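## Task

Press every drive blank that protrudes from the rack's front all the way home so it latches, but leave any blank carrying a yellow sticker untouched. The rack is free-standing: tilting it beyond a slight amount is a failure, and it must finish in its original spot. A blank counts only if it stays seated after the robot lets go.

## Robot and tools

ROBOT. Two xArm7 arms, named left_arm and right_arm, each with a two-finger parallel gripper and a wrist camera. These names do not refer to sides of any image. In the shared scene frame the origin sits on the table top midway between the arms, +x points out across the table, +z is up, and left_arm is on the +y side. The URDF root of left_arm is at (-0.055, +0.375, 0) m with quat_wxyz (+1.000, 0, 0, 0); right_arm's is at (-0.004, -0.396, 0) m with quat_wxyz (+0.999, 0, 0, -0.053). The gripper's fingers point along its own +z and separate along its y. The reported end_effector_position (link pinch) is the point between closed pads, roughly 2 cm short of the fingertips; closing pushes the tips about 10 mm further along +z.

execute_actions. Argument actions is a list holding zero or one item; optional pictures (boolean) toggles camera images, which otherwise arrive with every result. An empty list moves nothing and just reports state. A motion item is {"rows": [...], "steps": n}: rows holds 1 to 15 rows, steps is 1 to 15 (default 15), each step lasting 1/30 s; row k drives step k and the final row is reused for any remaining steps. A wait item is {"steps": n} with n up to 300; it returns once n steps have elapsed since the previous result, and your reply time is included in that count. A refused call sends nothing.

ROW LAYOUT. Each row is one flat list of 16 numbers covering both arms, even if only one moves: left_arm's 7 joint targets then its opening, then right_arm's 7 joint targets then its opening. Joint order: waist, shoulder, upper arm roll, elbow, forearm roll, wrist pitch, wrist roll. Joint values are absolute target angles in radians, on the same scale as Joint positions. Stated ranges: waist -6.283..6.283, shoulder -2.059..2.094, upper arm roll -6.283..6.283, elbow -0.192..3.927, forearm roll -6.283..6.283, wrist pitch -1.693..3.142, wrist roll -6.283..6.283. A target more than 0.010 rad outside a range and further out than the last reported angle gets the call refused. True ends may be 0.010 rad either way of the stated ones; targets beyond a true end are clipped there and the result may print "joint sent to its limit" (possibly about an earlier, still-running action); no such line does not prove more room exists. Opening is an absolute command from -1 (closed) to +1 (fully open).

MOTION. Joint targets move at most 3.14 rad/s, take 0.16 s to accelerate, and all joints of one arm are timed to arrive together. Each step the sent target stays within 0.623 rad of the measured angle, and if targets would move the gripper more than 70 mm from where it is, the whole arm's targets are pulled back. Between calls the arms keep heading for the last row sent, until everything nearly stops (a stalled or very slow move counts as stopped) or a step is HELD; after that only a new action pushes further. Fingers already moving keep moving.

RESULT LINES. The state line lists, per arm, end_effector_position (m), end_effector_quat_wxyz and linear/angular velocities (m/s, rad/s) in the scene frame; printed positions can be off, more so when reaching far. Joint positions and Joint velocities give each arm's 7 joints (rad, rad/s) plus the pad gap (m, m/s; 0.084 m is fully open). grip_measured is the measured opening on the command scale; to hold something, keep commanding well below it (lower means harder squeeze, about 24 N per pad max). "joint command not followed" means a clearance check altered or blocked joint targets on some steps; HELD marks steps where your row was not (fully) sent. Joint torque readings carry per-arm offsets, scale and noise and are nonzero in free air. MOTOR HOT appears from 65 °C; at 80 °C an OVER-TEMPERATURE FAULT brakes that arm until it cools. A TORQUE FAULT occurs when contact torque hits a load limit (N m: waist 47.5, shoulder 47.5, upper arm roll 28.5, elbow 28.5, forearm roll 28.5, wrist pitch 19, wrist roll 19); the arm backs that joint off, pauses 10 s and drops the rest of the call.

zoom_image. Arguments camera (cam_high, cam_left_wrist or cam_right_wrist) and region [x0, y0, x1, y1] in pixels of that camera's latest full image, origin top-left, at most 504 by 504. All three cameras give 504x504 images; cam_high is a wide overview, the wrist cameras are narrower.

read_manual. Optional section, only "licences"; returns licence text and moves nothing.

finished_scene. Answering without any tool call ends every remaining scene.

CAUTIONS. Push blanks gently and steadily; the rack is loose, so hard or off-axis shoves can slide or tip it, and it must stay where it began. Do not touch blanks with the excluded sticker colour. Blanks must remain latched after the gripper withdraws. Keep the arms from colliding or pressing on each other, avoid slams and hard impacts, and never knock anything off the table. Faults and stops cost time, so avoid them.

Each tool is called as name(argument=value, ...) on one line, values as JSON.

## Session

execute_actions(actions=[])

Scene clock: 0.00 s of 4500.00 s.
left_arm: end_effector_position=(+0.2269, -0.1149, +0.2875) grip_measured=+1.00 end_effector_quat_wxyz=(+0.374, +0.666, +0.182, +0.619) end_effector_velocity=(+0.000, -0.000, -0.000) end_effector_angular_velocity=(-0.000, +0.000, -0.001) | right_arm: end_effector_position=(+0.4663, -0.2819, +0.3287) grip_measured=+1.00 end_effector_quat_wxyz=(-0.119, +0.843, -0.524, -0.015) end_effector_velocity=(+0.000, -0.001, -0.000) end_effector_angular_velocity=(-0.001, +0.000, -0.001)
Joint positions: left_arm=[ 0.445 -1.656 -1.58   0.754 -0.33   0.035 -2.116  0.084] | right_arm=[ 0.26  -0.101 -0.008  1.248  0.213  1.225  1.198  0.084]
Joint velocities: left_arm=[ 0.001  0.    -0.     0.    -0.    -0.001 -0.     0.   ] | right_arm=[-0.001  0.     0.     0.    -0.001  0.    -0.     0.   ]
Joint torques (N m, as the arm reports them, + toward a larger angle): no reading
Motor temperatures (°C, as the motors report them): left_arm=[36 36 34 38 36 35 36] | right_arm=[36 38 37 37 38 40 36]

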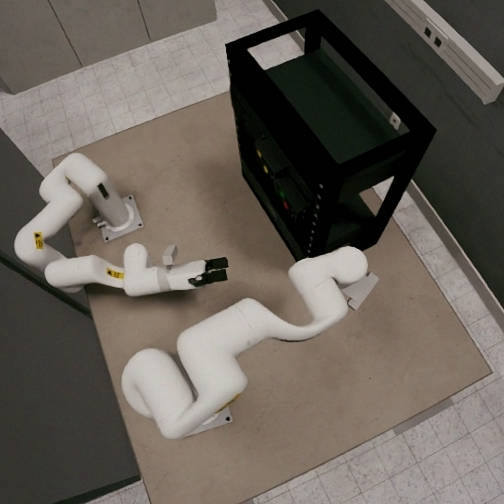

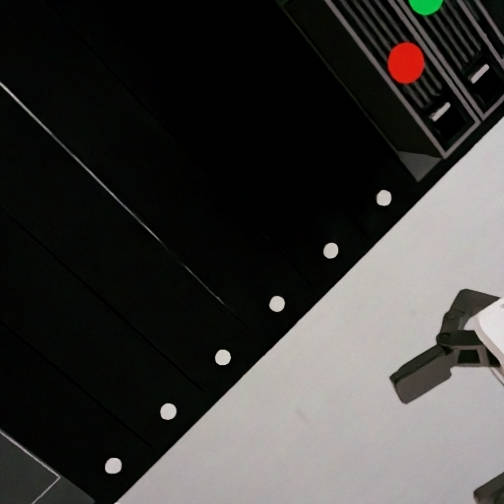

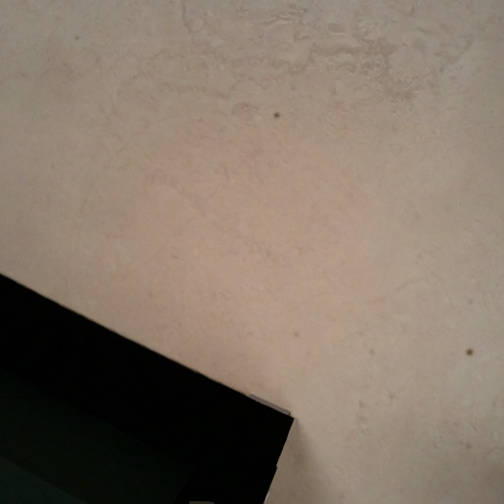

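execute_actions(actions=[{"rows":[[0.445,-1.5,-1.58,0.15,-0.33,0.8,-2.116,-1,0.2,-1.0,0,0.2,0,0.3,0,-1]],"steps":15}], pictures=false)

execute_actions(actions=[{"steps":15}])

Scene clock: 11.50 s of 4500.00 s.
left_arm: end_effector_position=(+0.2949, +0.0507, +0.2714) grip_measured=-1.00 end_effector_quat_wxyz=(+0.237, +0.640, +0.344, +0.645) end_effector_velocity=(+0.085, +0.394, -0.058) end_effector_angular_velocity=(-0.055, +0.263, +0.968) | right_arm: end_effector_position=(+0.4069, -0.3503, +0.3702) grip_measured=-1.00 end_effector_quat_wxyz=(-0.123, +0.910, -0.185, +0.350) end_effector_velocity=(-0.204, -0.071, -0.239) end_effector_angular_velocity=(-1.546, -0.908, +1.428)
Joint positions: left_arm=[ 0.445 -1.605 -1.58   0.556 -0.33   0.265 -2.116  0.   ] | right_arm=[ 0.212 -0.769 -0.002  0.54   0.043  0.55   0.476  0.   ]
Joint velocities: left_arm=[-0.001  0.112 -0.002 -0.429 -0.002  0.567 -0.     0.   ] | right_arm=[-0.062 -1.186  0.009 -1.756 -0.216 -1.267 -2.04   0.   ]
Joint torques (N m, as the arm reports them, + toward a larger angle): left_arm=[-1.65 10.35 21.75  0.68 -0.66 -1.01  0.23] | right_arm=[ 1.82  4.61  2.11 11.24 -0.02 -2.25  0.45]
Motor temperatures (°C, as the motors report them): left_arm=[36 36 38 38 36 35 36] | right_arm=[36 38 37 40 38 40 36]
Steps of this call (steps 1 to 90: nothing new was sent; then 8.00 s passed at rest; steps 91 to 105: all 15 steps of this action). Readings (joint positions):
91: left_arm=[0.445 -1.656 -1.580 0.753 -0.330 0.035 -2.116] | right_arm=[0.260 -0.101 -0.008 1.248 0.213 1.225 1.198]
92: left_arm=[0.445 -1.656 -1.580 0.752 -0.329 0.037 -2.116] | right_arm=[0.260 -0.103 -0.008 1.246 0.212 1.222 1.195]
94: left_arm=[0.443 -1.649 -1.580 0.729 -0.329 0.065 -2.116] | right_arm=[0.257 -0.137 -0.006 1.207 0.199 1.183 1.157]
98: left_arm=[0.446 -1.632 -1.580 0.657 -0.330 0.136 -2.116] | right_arm=[0.236 -0.364 -0.005 0.986 0.127 0.961 0.934]
105: the state above

Scene clock: 12.00 s of 4500.00 s.
left_arm: end_effector_position=(+0.2966, +0.2520, +0.2368) grip_measured=-1.00 end_effector_quat_wxyz=(+0.056, +0.576, +0.513, +0.634) end_effector_velocity=(-0.080, +0.394, -0.076) end_effector_angular_velocity=(-0.045, +0.290, +0.986) | right_arm: end_effector_position=(+0.3686, -0.3609, +0.3217) grip_measured=-1.00 end_effector_quat_wxyz=(-0.021, +0.900, +0.040, +0.434) end_effector_velocity=(-0.003, -0.001, -0.006) end_effector_angular_velocity=(-0.027, -0.009, +0.019)
Joint positions: left_arm=[ 0.445 -1.549 -1.58   0.337 -0.33   0.553 -2.116  0.   ] | right_arm=[ 0.2   -0.997  0.     0.204  0.     0.301  0.003  0.   ]
Joint velocities: left_arm=[-0.001  0.114 -0.    -0.44   0.     0.578  0.     0.   ] | right_arm=[-0.002 -0.017 -0.    -0.028 -0.002 -0.017 -0.033  0.   ]
Joint torques (N m, as the arm reports them, + toward a larger angle): left_arm=[-1.74  6.78 17.44  1.16  0.   -1.33  0.25] | right_arm=[ 0.96  0.11  1.66 11.59 -0.31 -2.42  0.46]
Motor temperatures (°C, as the motors report them): left_arm=[36 36 38 38 36 35 36] | right_arm=[36 38 37 40 38 40 36]
Steps of this call (steps 1 to 15: the robot went on to your last target). Readings (joint positions):
1: left_arm=[0.445 -1.601 -1.580 0.541 -0.330 0.284 -2.116] | right_arm=[0.210 -0.806 -0.001 0.484 0.036 0.510 0.407]
2: left_arm=[0.445 -1.598 -1.580 0.527 -0.330 0.304 -2.116] | right_arm=[0.208 -0.840 -0.001 0.431 0.029 0.472 0.337]
4: left_arm=[0.445 -1.590 -1.580 0.498 -0.330 0.342 -2.116] | right_arm=[0.205 -0.903 -0.000 0.336 0.018 0.403 0.203]
8: left_arm=[0.445 -1.575 -1.580 0.440 -0.330 0.418 -2.116] | right_arm=[0.201 -0.978 0.000 0.227 0.004 0.324 0.045]
15: the state above

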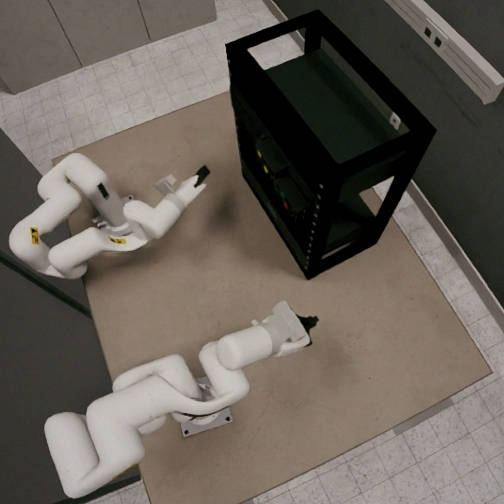

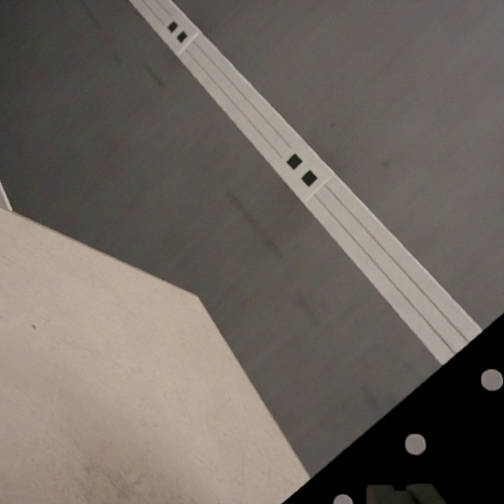

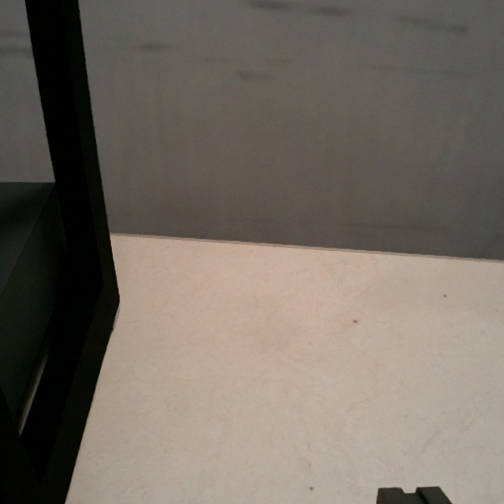

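execute_actions(actions=[{"rows":[[0.445,-1.5,-1.58,0.15,-0.33,0.8,-2.116,-1,0.78,-1.0,0,0.2,0,-0.1,0,-1]],"steps":15}], pictures=false)

execute_actions(actions=[{"steps":10}])

Scene clock: 22.27 s of 4500.00 s.
left_arm: end_effector_position=(+0.2344, +0.4078, +0.2052) grip_measured=-1.00 end_effector_quat_wxyz=(-0.105, +0.495, +0.629, +0.590) end_effector_velocity=(-0.000, -0.000, -0.000) end_effector_angular_velocity=(-0.002, -0.001, -0.000) | right_arm: end_effector_position=(+0.3420, -0.2145, +0.3892) grip_measured=-1.00 end_effector_quat_wxyz=(-0.132, +0.810, +0.199, +0.536) end_effector_velocity=(-0.152, +0.329, +0.166) end_effector_angular_velocity=(+0.297, -0.564, +0.928)
Joint positions: left_arm=[ 0.445 -1.5   -1.58   0.15  -0.33   0.8   -2.116  0.   ] | right_arm=[ 0.59  -1.     0.     0.2   -0.     0.032 -0.     0.   ]
Joint velocities: left_arm=[-0.002 -0.     0.001 -0.    -0.002  0.001  0.     0.   ] | right_arm=[ 0.929 -0.    -0.001 -0.001  0.001 -0.638 -0.     0.   ]
Joint torques (N m, as the arm reports them, + toward a larger angle): left_arm=[-1.51  5.46 12.89  1.34  0.73 -1.02  0.2 ] | right_arm=[ 0.94  0.24  1.48 11.19 -0.11 -2.36  0.49]
Motor temperatures (°C, as the motors report them): left_arm=[36 36 37 38 36 35 36] | right_arm=[36 38 37 42 38 40 36]
Steps of this call (steps 1 to 30: the robot went on to your last target; steps 31 to 90: nothing new was sent; then 6.77 s passed at rest; steps 91 to 105: all 15 steps of this action). Readings (joint positions):
91: left_arm=[0.445 -1.500 -1.580 0.150 -0.330 0.800 -2.116] | right_arm=[0.200 -1.000 -0.000 0.200 0.000 0.300 0.000]
92: left_arm=[0.445 -1.500 -1.580 0.150 -0.330 0.800 -2.116] | right_arm=[0.202 -1.000 -0.000 0.200 0.000 0.298 0.000]
94: left_arm=[0.445 -1.500 -1.580 0.150 -0.330 0.800 -2.116] | right_arm=[0.237 -1.000 -0.002 0.199 0.000 0.272 0.000]
98: left_arm=[0.445 -1.500 -1.580 0.150 -0.330 0.800 -2.116] | right_arm=[0.373 -1.000 0.000 0.200 -0.000 0.181 -0.000]
105: the state above

Scene clock: 22.60 s of 4500.00 s.
left_arm: end_effector_position=(+0.2344, +0.4078, +0.2052) grip_measured=-1.00 end_effector_quat_wxyz=(-0.105, +0.495, +0.629, +0.590) end_effector_velocity=(-0.000, -0.000, -0.000) end_effector_angular_velocity=(-0.002, -0.000, -0.001) | right_arm: end_effector_position=(+0.3044, -0.1537, +0.4222) grip_measured=-1.00 end_effector_quat_wxyz=(-0.197, +0.754, +0.261, +0.570) end_effector_velocity=(-0.016, +0.020, +0.012) end_effector_angular_velocity=(+0.035, -0.036, +0.067)
Joint positions: left_arm=[ 0.445 -1.5   -1.58   0.15  -0.33   0.8   -2.116  0.   ] | right_arm=[ 0.773 -1.    -0.     0.2    0.    -0.095  0.     0.   ]
Joint velocities: left_arm=[-0.002  0.    -0.001 -0.    -0.002  0.    -0.     0.   ] | right_arm=[ 0.07   0.001 -0.006 -0.003  0.001 -0.055  0.     0.   ]
Joint torques (N m, as the arm reports them, + toward a larger angle): left_arm=[-1.3   5.44 12.82  1.29  0.74 -1.02  0.15] | right_arm=[-0.01  0.21  1.73 11.22 -0.08 -2.53  0.55]
Motor temperatures (°C, as the motors report them): left_arm=[36 36 37 38 36 35 36] | right_arm=[36 38 37 42 38 40 36]
Steps of this call (steps 1 to 10: the robot went on to your last target). Readings (joint positions):
1: left_arm=[0.445 -1.500 -1.580 0.150 -0.330 0.800 -2.116] | right_arm=[0.621 -1.000 0.000 0.200 -0.000 0.010 -0.000]
2: left_arm=[0.445 -1.500 -1.580 0.150 -0.330 0.800 -2.116] | right_arm=[0.652 -1.000 0.000 0.200 -0.000 -0.011 -0.000]
4: left_arm=[0.445 -1.500 -1.580 0.150 -0.330 0.800 -2.116] | right_arm=[0.710 -1.000 0.000 0.200 -0.000 -0.051 -0.000]
8: left_arm=[0.445 -1.500 -1.580 0.150 -0.330 0.800 -2.116] | right_arm=[0.766 -1.000 0.000 0.200 -0.000 -0.089 -0.000]
10: the state above

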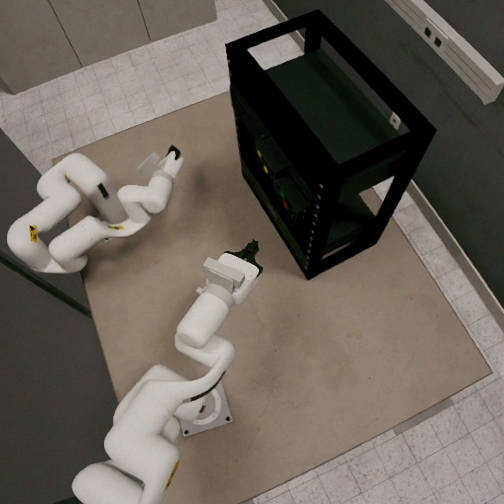

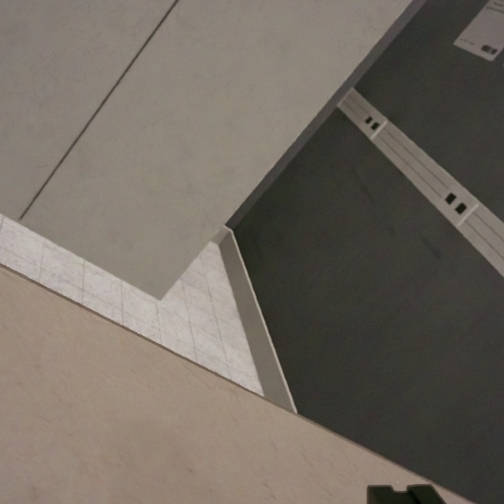

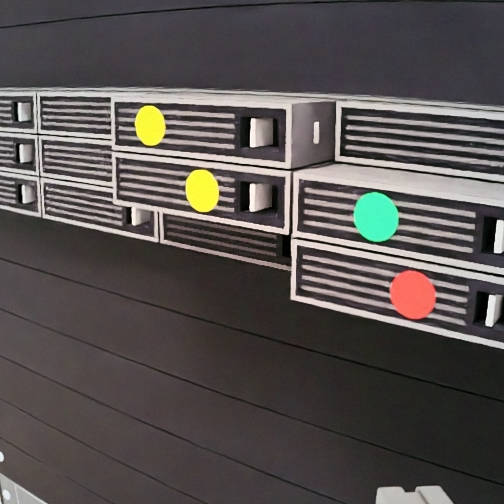

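execute_actions(actions=[{"rows":[[0.445,-1.5,-1.58,0.15,-0.33,0.8,-2.116,-1,0.758,-0.465,0,0.434,0,-0.551,0,-1]],"steps":15}], pictures=false)

execute_actions(actions=[{"steps":10}])

Scene clock: 42.90 s of 4500.00 s.
left_arm: end_effector_position=(+0.2344, +0.4078, +0.2052) grip_measured=-1.00 end_effector_quat_wxyz=(-0.105, +0.495, +0.629, +0.590) end_effector_velocity=(-0.000, +0.001, -0.000) end_effector_angular_velocity=(+0.001, +0.000, +0.001) | right_arm: end_effector_position=(+0.3832, -0.1004, +0.4432) grip_measured=-1.00 end_effector_quat_wxyz=(-0.211, +0.713, +0.241, +0.624) end_effector_velocity=(+0.039, +0.021, +0.018) end_effector_angular_velocity=(+0.078, -0.103, -0.013)
Joint positions: left_arm=[ 0.445 -1.5   -1.58   0.15  -0.33   0.8   -2.116  0.   ] | right_arm=[ 0.759 -0.485 -0.     0.423  0.    -0.531 -0.     0.   ]
Joint velocities: left_arm=[ 0.001  0.    -0.    -0.001  0.    -0.    -0.     0.   ] | right_arm=[-0.012  0.234 -0.001  0.12  -0.001 -0.243 -0.     0.   ]
Joint torques (N m, as the arm reports them, + toward a larger angle): left_arm=[-1.34  5.33 12.98  1.21  0.64 -1.09  0.18] | right_arm=[  1.31 -15.74   1.48  10.54  -0.1   -2.18   0.42]
Motor temperatures (°C, as the motors report them): left_arm=[36 36 37 38 36 35 36] | right_arm=[36 38 37 44 38 40 36]
Steps of this call (steps 1 to 30: the robot went on to your last target; steps 31 to 90: nothing new was sent; then 16.80 s passed at rest; steps 91 to 105: all 15 steps of this action). Readings (joint positions):
91: left_arm=[0.445 -1.500 -1.580 0.150 -0.330 0.800 -2.116] | right_arm=[0.780 -1.000 0.000 0.200 -0.000 -0.100 -0.000]
92: left_arm=[0.445 -1.500 -1.580 0.150 -0.330 0.800 -2.116] | right_arm=[0.780 -0.998 -0.000 0.201 -0.000 -0.103 -0.000]
94: left_arm=[0.445 -1.500 -1.580 0.150 -0.330 0.800 -2.116] | right_arm=[0.778 -0.963 -0.000 0.216 -0.000 -0.135 -0.000]
98: left_arm=[0.445 -1.500 -1.580 0.150 -0.330 0.800 -2.116] | right_arm=[0.769 -0.738 0.000 0.317 0.000 -0.321 0.000]
105: the state above

Scene clock: 43.23 s of 4500.00 s.
left_arm: end_effector_position=(+0.2344, +0.4078, +0.2052) grip_measured=-1.00 end_effector_quat_wxyz=(-0.105, +0.495, +0.629, +0.590) end_effector_velocity=(-0.000, +0.001, -0.000) end_effector_angular_velocity=(+0.000, +0.001, +0.003) | right_arm: end_effector_position=(+0.3863, -0.0985, +0.4454) grip_measured=-1.00 end_effector_quat_wxyz=(-0.212, +0.709, +0.239, +0.629) end_effector_velocity=(+0.002, +0.001, -0.001) end_effector_angular_velocity=(+0.000, +0.001, -0.001)
Joint positions: left_arm=[ 0.445 -1.5   -1.58   0.15  -0.33   0.8   -2.116  0.   ] | right_arm=[ 0.758 -0.467 -0.     0.434 -0.    -0.551 -0.     0.   ]
Joint velocities: left_arm=[ 0.002  0.     0.    -0.     0.001  0.001 -0.     0.   ] | right_arm=[-0.001  0.01  -0.     0.004 -0.    -0.005  0.001  0.   ]
Joint torques (N m, as the arm reports them, + toward a larger angle): left_arm=[-1.48  5.27 12.93  1.21  0.64 -1.18  0.14] | right_arm=[  1.11 -10.78   1.47  10.38  -0.09  -2.15   0.5 ]
Motor temperatures (°C, as the motors report them): left_arm=[36 36 37 38 36 35 36] | right_arm=[36 38 37 44 38 40 36]
Steps of this call (steps 1 to 10: the robot went on to your last target). Readings (joint positions):
1: left_arm=[0.445 -1.500 -1.580 0.150 -0.330 0.800 -2.116] | right_arm=[0.759 -0.479 -0.000 0.426 0.000 -0.537 -0.000]
2: left_arm=[0.445 -1.500 -1.580 0.150 -0.330 0.800 -2.116] | right_arm=[0.758 -0.475 -0.000 0.429 0.000 -0.542 -0.000]
4: left_arm=[0.445 -1.500 -1.580 0.150 -0.330 0.800 -2.116] | right_arm=[0.758 -0.471 -0.000 0.431 -0.000 -0.547 -0.000]
8: left_arm=[0.445 -1.500 -1.580 0.150 -0.330 0.800 -2.116] | right_arm=[0.758 -0.467 -0.000 0.433 -0.000 -0.550 -0.000]
10: the state above

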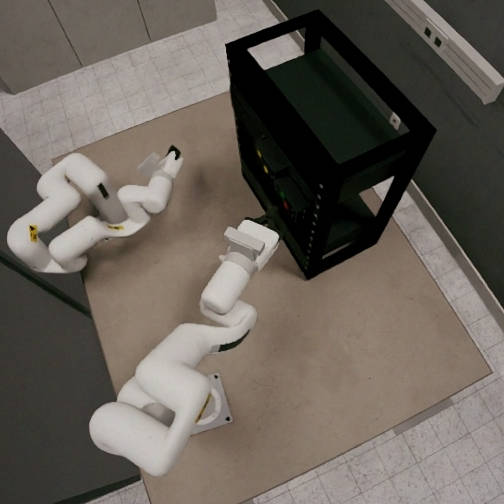

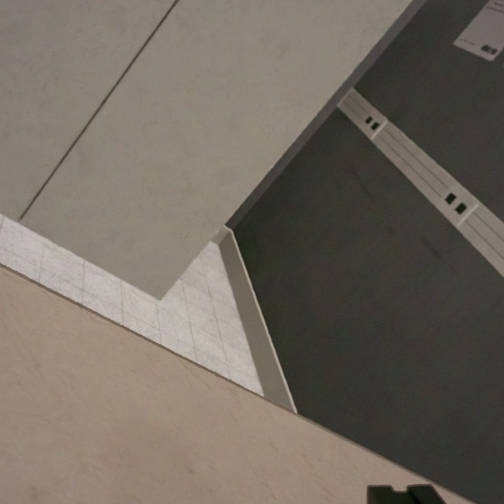

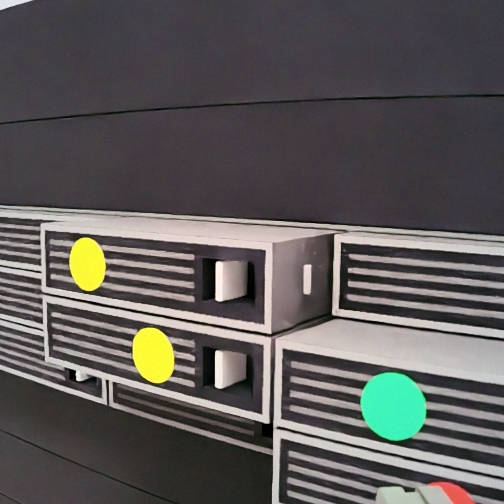

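execute_actions(actions=[{"rows":[[0.445,-1.5,-1.58,0.15,-0.33,0.8,-2.116,-1,0.748,-0.435,0,0.46,0,-0.555,0,-1],[0.445,-1.5,-1.58,0.15,-0.33,0.8,-2.116,-1,0.748,-0.435,0,0.46,0,-0.555,0,-1],[0.445,-1.5,-1.58,0.15,-0.33,0.8,-2.116,-1,0.738,-0.404,0,0.487,0,-0.56,0,-1],[0.445,-1.5,-1.58,0.15,-0.33,0.8,-2.116,-1,0.738,-0.404,0,0.487,0,-0.56,0,-1],[0.445,-1.5,-1.58,0.15,-0.33,0.8,-2.116,-1,0.727,-0.374,0,0.513,0,-0.564,0,-1],[0.445,-1.5,-1.58,0.15,-0.33,0.8,-2.116,-1,0.727,-0.374,0,0.513,0,-0.564,0,-1],[0.445,-1.5,-1.58,0.15,-0.33,0.8,-2.116,-1,0.717,-0.343,0,0.539,0,-0.569,0,-1],[0.445,-1.5,-1.58,0.15,-0.33,0.8,-2.116,-1,0.717,-0.343,0,0.539,0,-0.569,0,-1],[0.445,-1.5,-1.58,0.15,-0.33,0.8,-2.116,-1,0.707,-0.313,0,0.565,0,-0.573,0,-1],[0.445,-1.5,-1.58,0.15,-0.33,0.8,-2.116,-1,0.707,-0.313,0,0.565,0,-0.573,0,-1],[0.445,-1.5,-1.58,0.15,-0.33,0.8,-2.116,-1,0.697,-0.282,0,0.591,0,-0.578,0,-1],[0.445,-1.5,-1.58,0.15,-0.33,0.8,-2.116,-1,0.697,-0.282,0,0.591,0,-0.578,0,-1],[0.445,-1.5,-1.58,0.15,-0.33,0.8,-2.116,-1,0.689,-0.26,0,0.61,0,-0.581,0,-1]],"steps":15}], pictures=false)

execute_actions(actions=[{"steps":10}])

Scene clock: 63.13 s of 4500.00 s.
left_arm: end_effector_position=(+0.2344, +0.4078, +0.2052) grip_measured=-1.00 end_effector_quat_wxyz=(-0.105, +0.495, +0.629, +0.590) end_effector_velocity=(-0.000, +0.000, -0.000) end_effector_angular_velocity=(-0.001, -0.000, +0.001) | right_arm: end_effector_position=(+0.4378, -0.0934, +0.4481) grip_measured=-1.00 end_effector_quat_wxyz=(-0.196, +0.714, +0.222, +0.634) end_effector_velocity=(+0.130, +0.007, -0.002) end_effector_angular_velocity=(-0.002, -0.003, -0.125)
Joint positions: left_arm=[ 0.445 -1.5   -1.58   0.15  -0.33   0.8   -2.116  0.   ] | right_arm=[ 0.704 -0.3    0.003  0.576 -0.001 -0.576 -0.     0.   ]
Joint velocities: left_arm=[ 0.     0.     0.    -0.001 -0.    -0.     0.     0.   ] | right_arm=[-0.132  0.407  0.003  0.352 -0.004 -0.056 -0.001  0.   ]
Joint torques (N m, as the arm reports them, + toward a larger angle): left_arm=[-1.37  5.06 13.03  1.29  0.66 -1.26  0.21] | right_arm=[ -4.1  -14.48  -5.12   9.81   1.58  -1.49   0.44]
Motor temperatures (°C, as the motors report them): left_arm=[36 36 37 38 36 35 36] | right_arm=[36 38 37 44 38 40 36]
Steps of this call (steps 1 to 30: the robot went on to your last target; steps 31 to 90: nothing new was sent; then 16.40 s passed at rest; steps 91 to 105: all 15 steps of this action). Readings (joint positions):
91: left_arm=[0.445 -1.500 -1.580 0.150 -0.330 0.800 -2.116] | right_arm=[0.758 -0.465 0.000 0.434 -0.000 -0.551 -0.000]
92: left_arm=[0.445 -1.500 -1.580 0.150 -0.330 0.800 -2.116] | right_arm=[0.757 -0.464 0.000 0.435 -0.000 -0.551 -0.000]
94: left_arm=[0.445 -1.500 -1.580 0.150 -0.330 0.800 -2.116] | right_arm=[0.753 -0.450 0.000 0.447 -0.000 -0.553 -0.000]
98: left_arm=[0.445 -1.500 -1.580 0.150 -0.330 0.800 -2.116] | right_arm=[0.737 -0.401 -0.000 0.489 0.000 -0.560 0.000]
105: the state above

Scene clock: 63.47 s of 4500.00 s.
left_arm: end_effector_position=(+0.2344, +0.4078, +0.2052) grip_measured=-1.00 end_effector_quat_wxyz=(-0.105, +0.495, +0.629, +0.590) end_effector_velocity=(-0.000, +0.000, -0.000) end_effector_angular_velocity=(-0.000, +0.001, +0.001) | right_arm: end_effector_position=(+0.4487, -0.0929, +0.4481) grip_measured=-1.00 end_effector_quat_wxyz=(-0.192, +0.715, +0.218, +0.636) end_effector_velocity=(+0.006, -0.002, -0.000) end_effector_angular_velocity=(-0.000, +0.002, -0.009)
Joint positions: left_arm=[ 0.445 -1.5   -1.58   0.15  -0.33   0.8   -2.116  0.   ] | right_arm=[ 0.692 -0.265  0.004  0.605 -0.002 -0.584 -0.     0.   ]
Joint velocities: left_arm=[-0.     0.     0.     0.    -0.     0.002 -0.     0.   ] | right_arm=[-0.005  0.011 -0.003  0.011  0.001  0.002 -0.001  0.   ]
Joint torques (N m, as the arm reports them, + toward a larger angle): left_arm=[-1.43  5.12 12.92  1.26  0.77 -1.1   0.09] | right_arm=[-13.54   0.02 -14.46  14.53   3.88   0.8    0.49]
Motor temperatures (°C, as the motors report them): left_arm=[36 36 37 38 36 35 36] | right_arm=[36 38 37 44 38 40 36]
Steps of this call (steps 1 to 10: the robot went on to your last target). Readings (joint positions):
1: left_arm=[0.445 -1.500 -1.580 0.150 -0.330 0.800 -2.116] | right_arm=[0.700 -0.288 0.003 0.586 -0.001 -0.578 -0.000]
2: left_arm=[0.445 -1.500 -1.580 0.150 -0.330 0.800 -2.116] | right_arm=[0.697 -0.279 0.003 0.594 -0.001 -0.579 -0.000]
4: left_arm=[0.445 -1.500 -1.580 0.150 -0.330 0.800 -2.116] | right_arm=[0.694 -0.269 0.004 0.602 -0.001 -0.581 -0.000]
8: left_arm=[0.445 -1.500 -1.580 0.150 -0.330 0.800 -2.116] | right_arm=[0.692 -0.266 0.004 0.605 -0.002 -0.584 -0.000]
10: the state above

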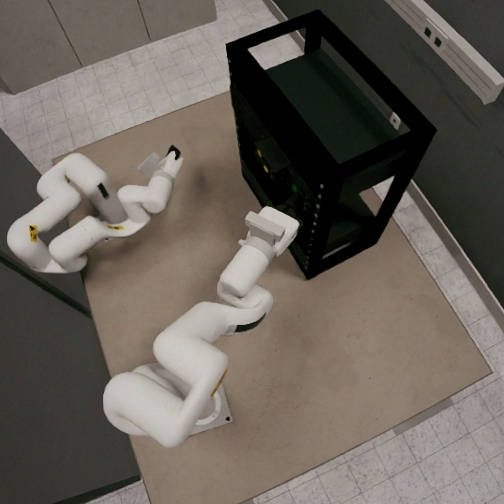

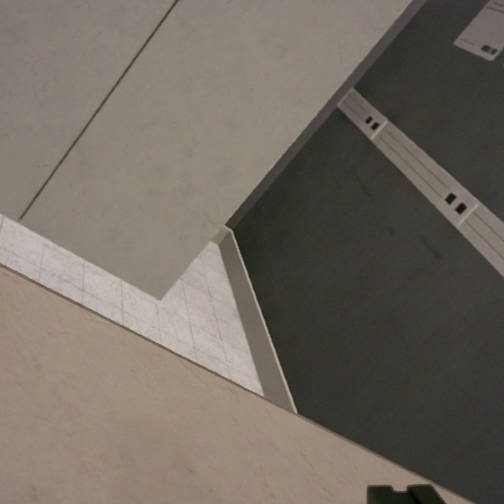

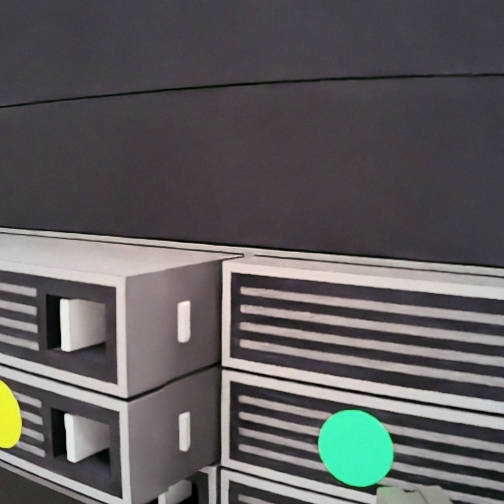

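Flush and under load. Back off and inspect.

execute_actions(actions=[{"rows":[[0.445,-1.5,-1.58,0.15,-0.33,0.8,-2.116,-1,0.687,-0.255,0,0.614,0,-0.582,0,-1],[0.445,-1.5,-1.58,0.15,-0.33,0.8,-2.116,-1,0.687,-0.255,0,0.614,0,-0.582,0,-1],[0.445,-1.5,-1.58,0.15,-0.33,0.8,-2.116,-1,0.687,-0.255,0,0.614,0,-0.582,0,-1],[0.445,-1.5,-1.58,0.15,-0.33,0.8,-2.116,-1,0.687,-0.255,0,0.614,0,-0.582,0,-1],[0.445,-1.5,-1.58,0.15,-0.33,0.8,-2.116,-1,0.687,-0.255,0,0.614,0,-0.582,0,-1],[0.445,-1.5,-1.58,0.15,-0.33,0.8,-2.116,-1,0.758,-0.465,0,0.434,0,-0.551,0,-1]],"steps":15}], pictures=false)

execute_actions(actions=[{"rows":[[0.445,-1.5,-1.58,0.15,-0.33,0.8,-2.116,-1,0.7,-1.0,0,0.2,0,-0.1,0,-1]],"steps":15}], pictures=false)

execute_actions(actions=[{"steps":12}])

Scene clock: 76.00 s of 4500.00 s.
left_arm: end_effector_position=(+0.2344, +0.4078, +0.2052) grip_measured=-1.00 end_effector_quat_wxyz=(-0.105, +0.495, +0.629, +0.590) end_effector_velocity=(+0.000, -0.000, -0.000) end_effector_angular_velocity=(+0.001, +0.000, -0.001) | right_arm: end_effector_position=(+0.3965, -0.1015, +0.4454) grip_measured=-1.00 end_effector_quat_wxyz=(-0.208, +0.712, +0.232, +0.629) end_effector_velocity=(-0.099, +0.023, -0.011) end_effector_angular_velocity=(-0.022, -0.020, +0.154)
Joint positions: left_arm=[ 0.445 -1.5   -1.58   0.15  -0.33   0.8   -2.116  0.   ] | right_arm=[ 0.747 -0.443 -0.005  0.453  0.002 -0.551  0.     0.   ]
Joint velocities: left_arm=[ 0.     0.    -0.     0.001  0.001  0.    -0.     0.   ] | right_arm=[ 0.108 -0.243  0.04  -0.22  -0.015  0.02  -0.002  0.   ]
Joint torques (N m, as the arm reports them, + toward a larger angle): left_arm=[-1.37  5.07 13.03  1.23  0.72 -1.05  0.23] | right_arm=[-1.09 -6.69  0.07 10.9  -0.14 -2.02  0.44]
Motor temperatures (°C, as the motors report them): left_arm=[36 36 37 38 36 35 36] | right_arm=[37 38 40 47 38 40 36]
Steps of this call (steps 1 to 30: the robot went on to your last target; steps 31 to 90: nothing new was sent; then 9.03 s passed at rest; steps 91 to 105: all 15 steps of this action). Readings (joint positions):
91: left_arm=[0.445 -1.500 -1.580 0.150 -0.330 0.800 -2.116] | right_arm=[0.689 -0.260 0.007 0.610 -0.001 -0.583 -0.000]
92: left_arm=[0.445 -1.500 -1.580 0.150 -0.330 0.800 -2.116] | right_arm=[0.689 -0.260 0.007 0.610 -0.001 -0.583 0.000]
94: left_arm=[0.445 -1.500 -1.580 0.150 -0.330 0.800 -2.116] | right_arm=[0.688 -0.259 0.008 0.611 -0.002 -0.584 0.000]
98: left_arm=[0.445 -1.500 -1.580 0.150 -0.330 0.800 -2.116] | right_arm=[0.691 -0.266 0.007 0.605 -0.001 -0.581 0.000]
105: the state above

Scene clock: 76.50 s of 4500.00 s.
left_arm: end_effector_position=(+0.2344, +0.4078, +0.2052) grip_measured=-1.00 end_effector_quat_wxyz=(-0.105, +0.495, +0.629, +0.590) end_effector_velocity=(+0.000, -0.000, +0.000) end_effector_angular_velocity=(+0.002, +0.001, -0.002) | right_arm: end_effector_position=(+0.3241, -0.1740, +0.4261) grip_measured=-1.00 end_effector_quat_wxyz=(-0.178, +0.759, +0.232, +0.582) end_effector_velocity=(-0.034, -0.031, -0.039) end_effector_angular_velocity=(-0.073, +0.092, -0.019)
Joint positions: left_arm=[ 0.445 -1.5   -1.58   0.15  -0.33   0.8   -2.116  0.   ] | right_arm=[ 0.702 -0.977 -0.     0.21   0.    -0.121  0.     0.   ]
Joint velocities: left_arm=[-0.     0.    -0.001  0.     0.001 -0.001  0.     0.   ] | right_arm=[-0.025 -0.261  0.008 -0.125 -0.002  0.254 -0.     0.   ]
Joint torques (N m, as the arm reports them, + toward a larger angle): left_arm=[-1.44  5.2  12.99  1.12  0.61 -1.15  0.25] | right_arm=[ 1.69  4.74  1.69 11.66  0.01 -2.57  0.56]
Motor temperatures (°C, as the motors report them): left_arm=[36 36 37 38 36 35 36] | right_arm=[37 38 39 47 38 40 36]
Steps of this call (steps 1 to 15: all 15 steps of this action). Readings (joint positions):
1: left_arm=[0.445 -1.500 -1.580 0.150 -0.330 0.800 -2.116] | right_arm=[0.750 -0.450 -0.004 0.447 0.002 -0.550 0.000]
2: left_arm=[0.445 -1.500 -1.580 0.150 -0.330 0.800 -2.116] | right_arm=[0.752 -0.456 -0.003 0.442 0.002 -0.547 0.000]
4: left_arm=[0.445 -1.500 -1.580 0.150 -0.330 0.800 -2.116] | right_arm=[0.750 -0.495 -0.002 0.421 0.001 -0.514 0.000]
8: left_arm=[0.445 -1.500 -1.580 0.150 -0.330 0.800 -2.116] | right_arm=[0.727 -0.720 -0.002 0.325 0.001 -0.333 0.000]
15: the state above

Scene clock: 76.90 s of 4500.00 s.
left_arm: end_effector_position=(+0.2344, +0.4078, +0.2052) grip_measured=-1.00 end_effector_quat_wxyz=(-0.105, +0.495, +0.629, +0.590) end_effector_velocity=(+0.000, -0.000, -0.000) end_effector_angular_velocity=(+0.000, -0.001, +0.000) | right_arm: end_effector_position=(+0.3213, -0.1766, +0.4234) grip_measured=-1.00 end_effector_quat_wxyz=(-0.177, +0.761, +0.233, +0.579) end_effector_velocity=(-0.001, -0.001, +0.000) end_effector_angular_velocity=(+0.001, -0.002, +0.000)
Joint positions: left_arm=[ 0.445 -1.5   -1.58   0.15  -0.33   0.8   -2.116  0.   ] | right_arm=[ 0.7   -0.999  0.     0.2   -0.    -0.1    0.     0.   ]
Joint velocities: left_arm=[ 0.001 -0.    -0.001  0.001 -0.001  0.    -0.001  0.   ] | right_arm=[ 0.    -0.007  0.    -0.003  0.     0.002 -0.     0.   ]
Joint torques (N m, as the arm reports them, + toward a larger angle): left_arm=[-1.46  5.21 13.05  1.21  0.68 -1.24  0.26] | right_arm=[ 0.89  0.29  1.56 11.1  -0.11 -2.35  0.51]
Motor temperatures (°C, as the motors report them): left_arm=[36 36 37 38 36 35 36] | right_arm=[37 38 39 47 38 40 36]
Steps of this call (steps 1 to 12: the robot went on to your last target). Readings (joint positions):
1: left_arm=[0.445 -1.500 -1.580 0.150 -0.330 0.800 -2.116] | right_arm=[0.701 -0.984 -0.000 0.207 0.000 -0.114 0.000]
2: left_arm=[0.445 -1.500 -1.580 0.150 -0.330 0.800 -2.116] | right_arm=[0.701 -0.989 -0.000 0.205 0.000 -0.109 0.000]
4: left_arm=[0.445 -1.500 -1.580 0.150 -0.330 0.800 -2.116] | right_arm=[0.701 -0.994 0.000 0.202 0.000 -0.104 0.000]
8: left_arm=[0.445 -1.500 -1.580 0.150 -0.330 0.800 -2.116] | right_arm=[0.700 -0.997 0.000 0.201 -0.000 -0.101 0.000]
12: the state above

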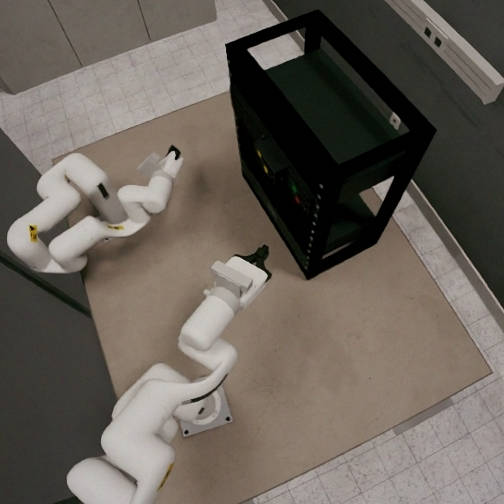

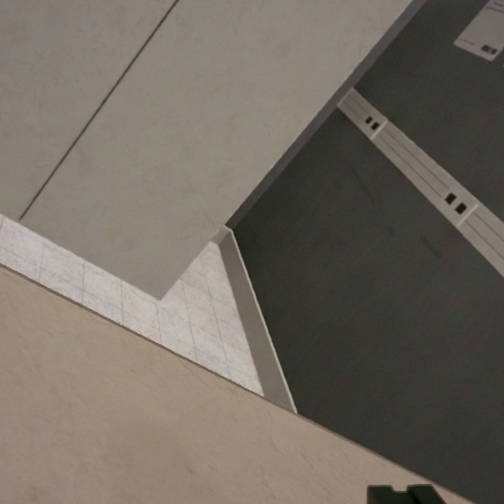

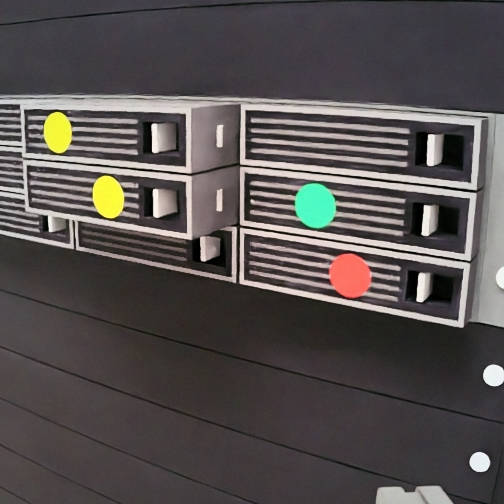

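finished_scene(scene=2)

The scene is finished: the task was done.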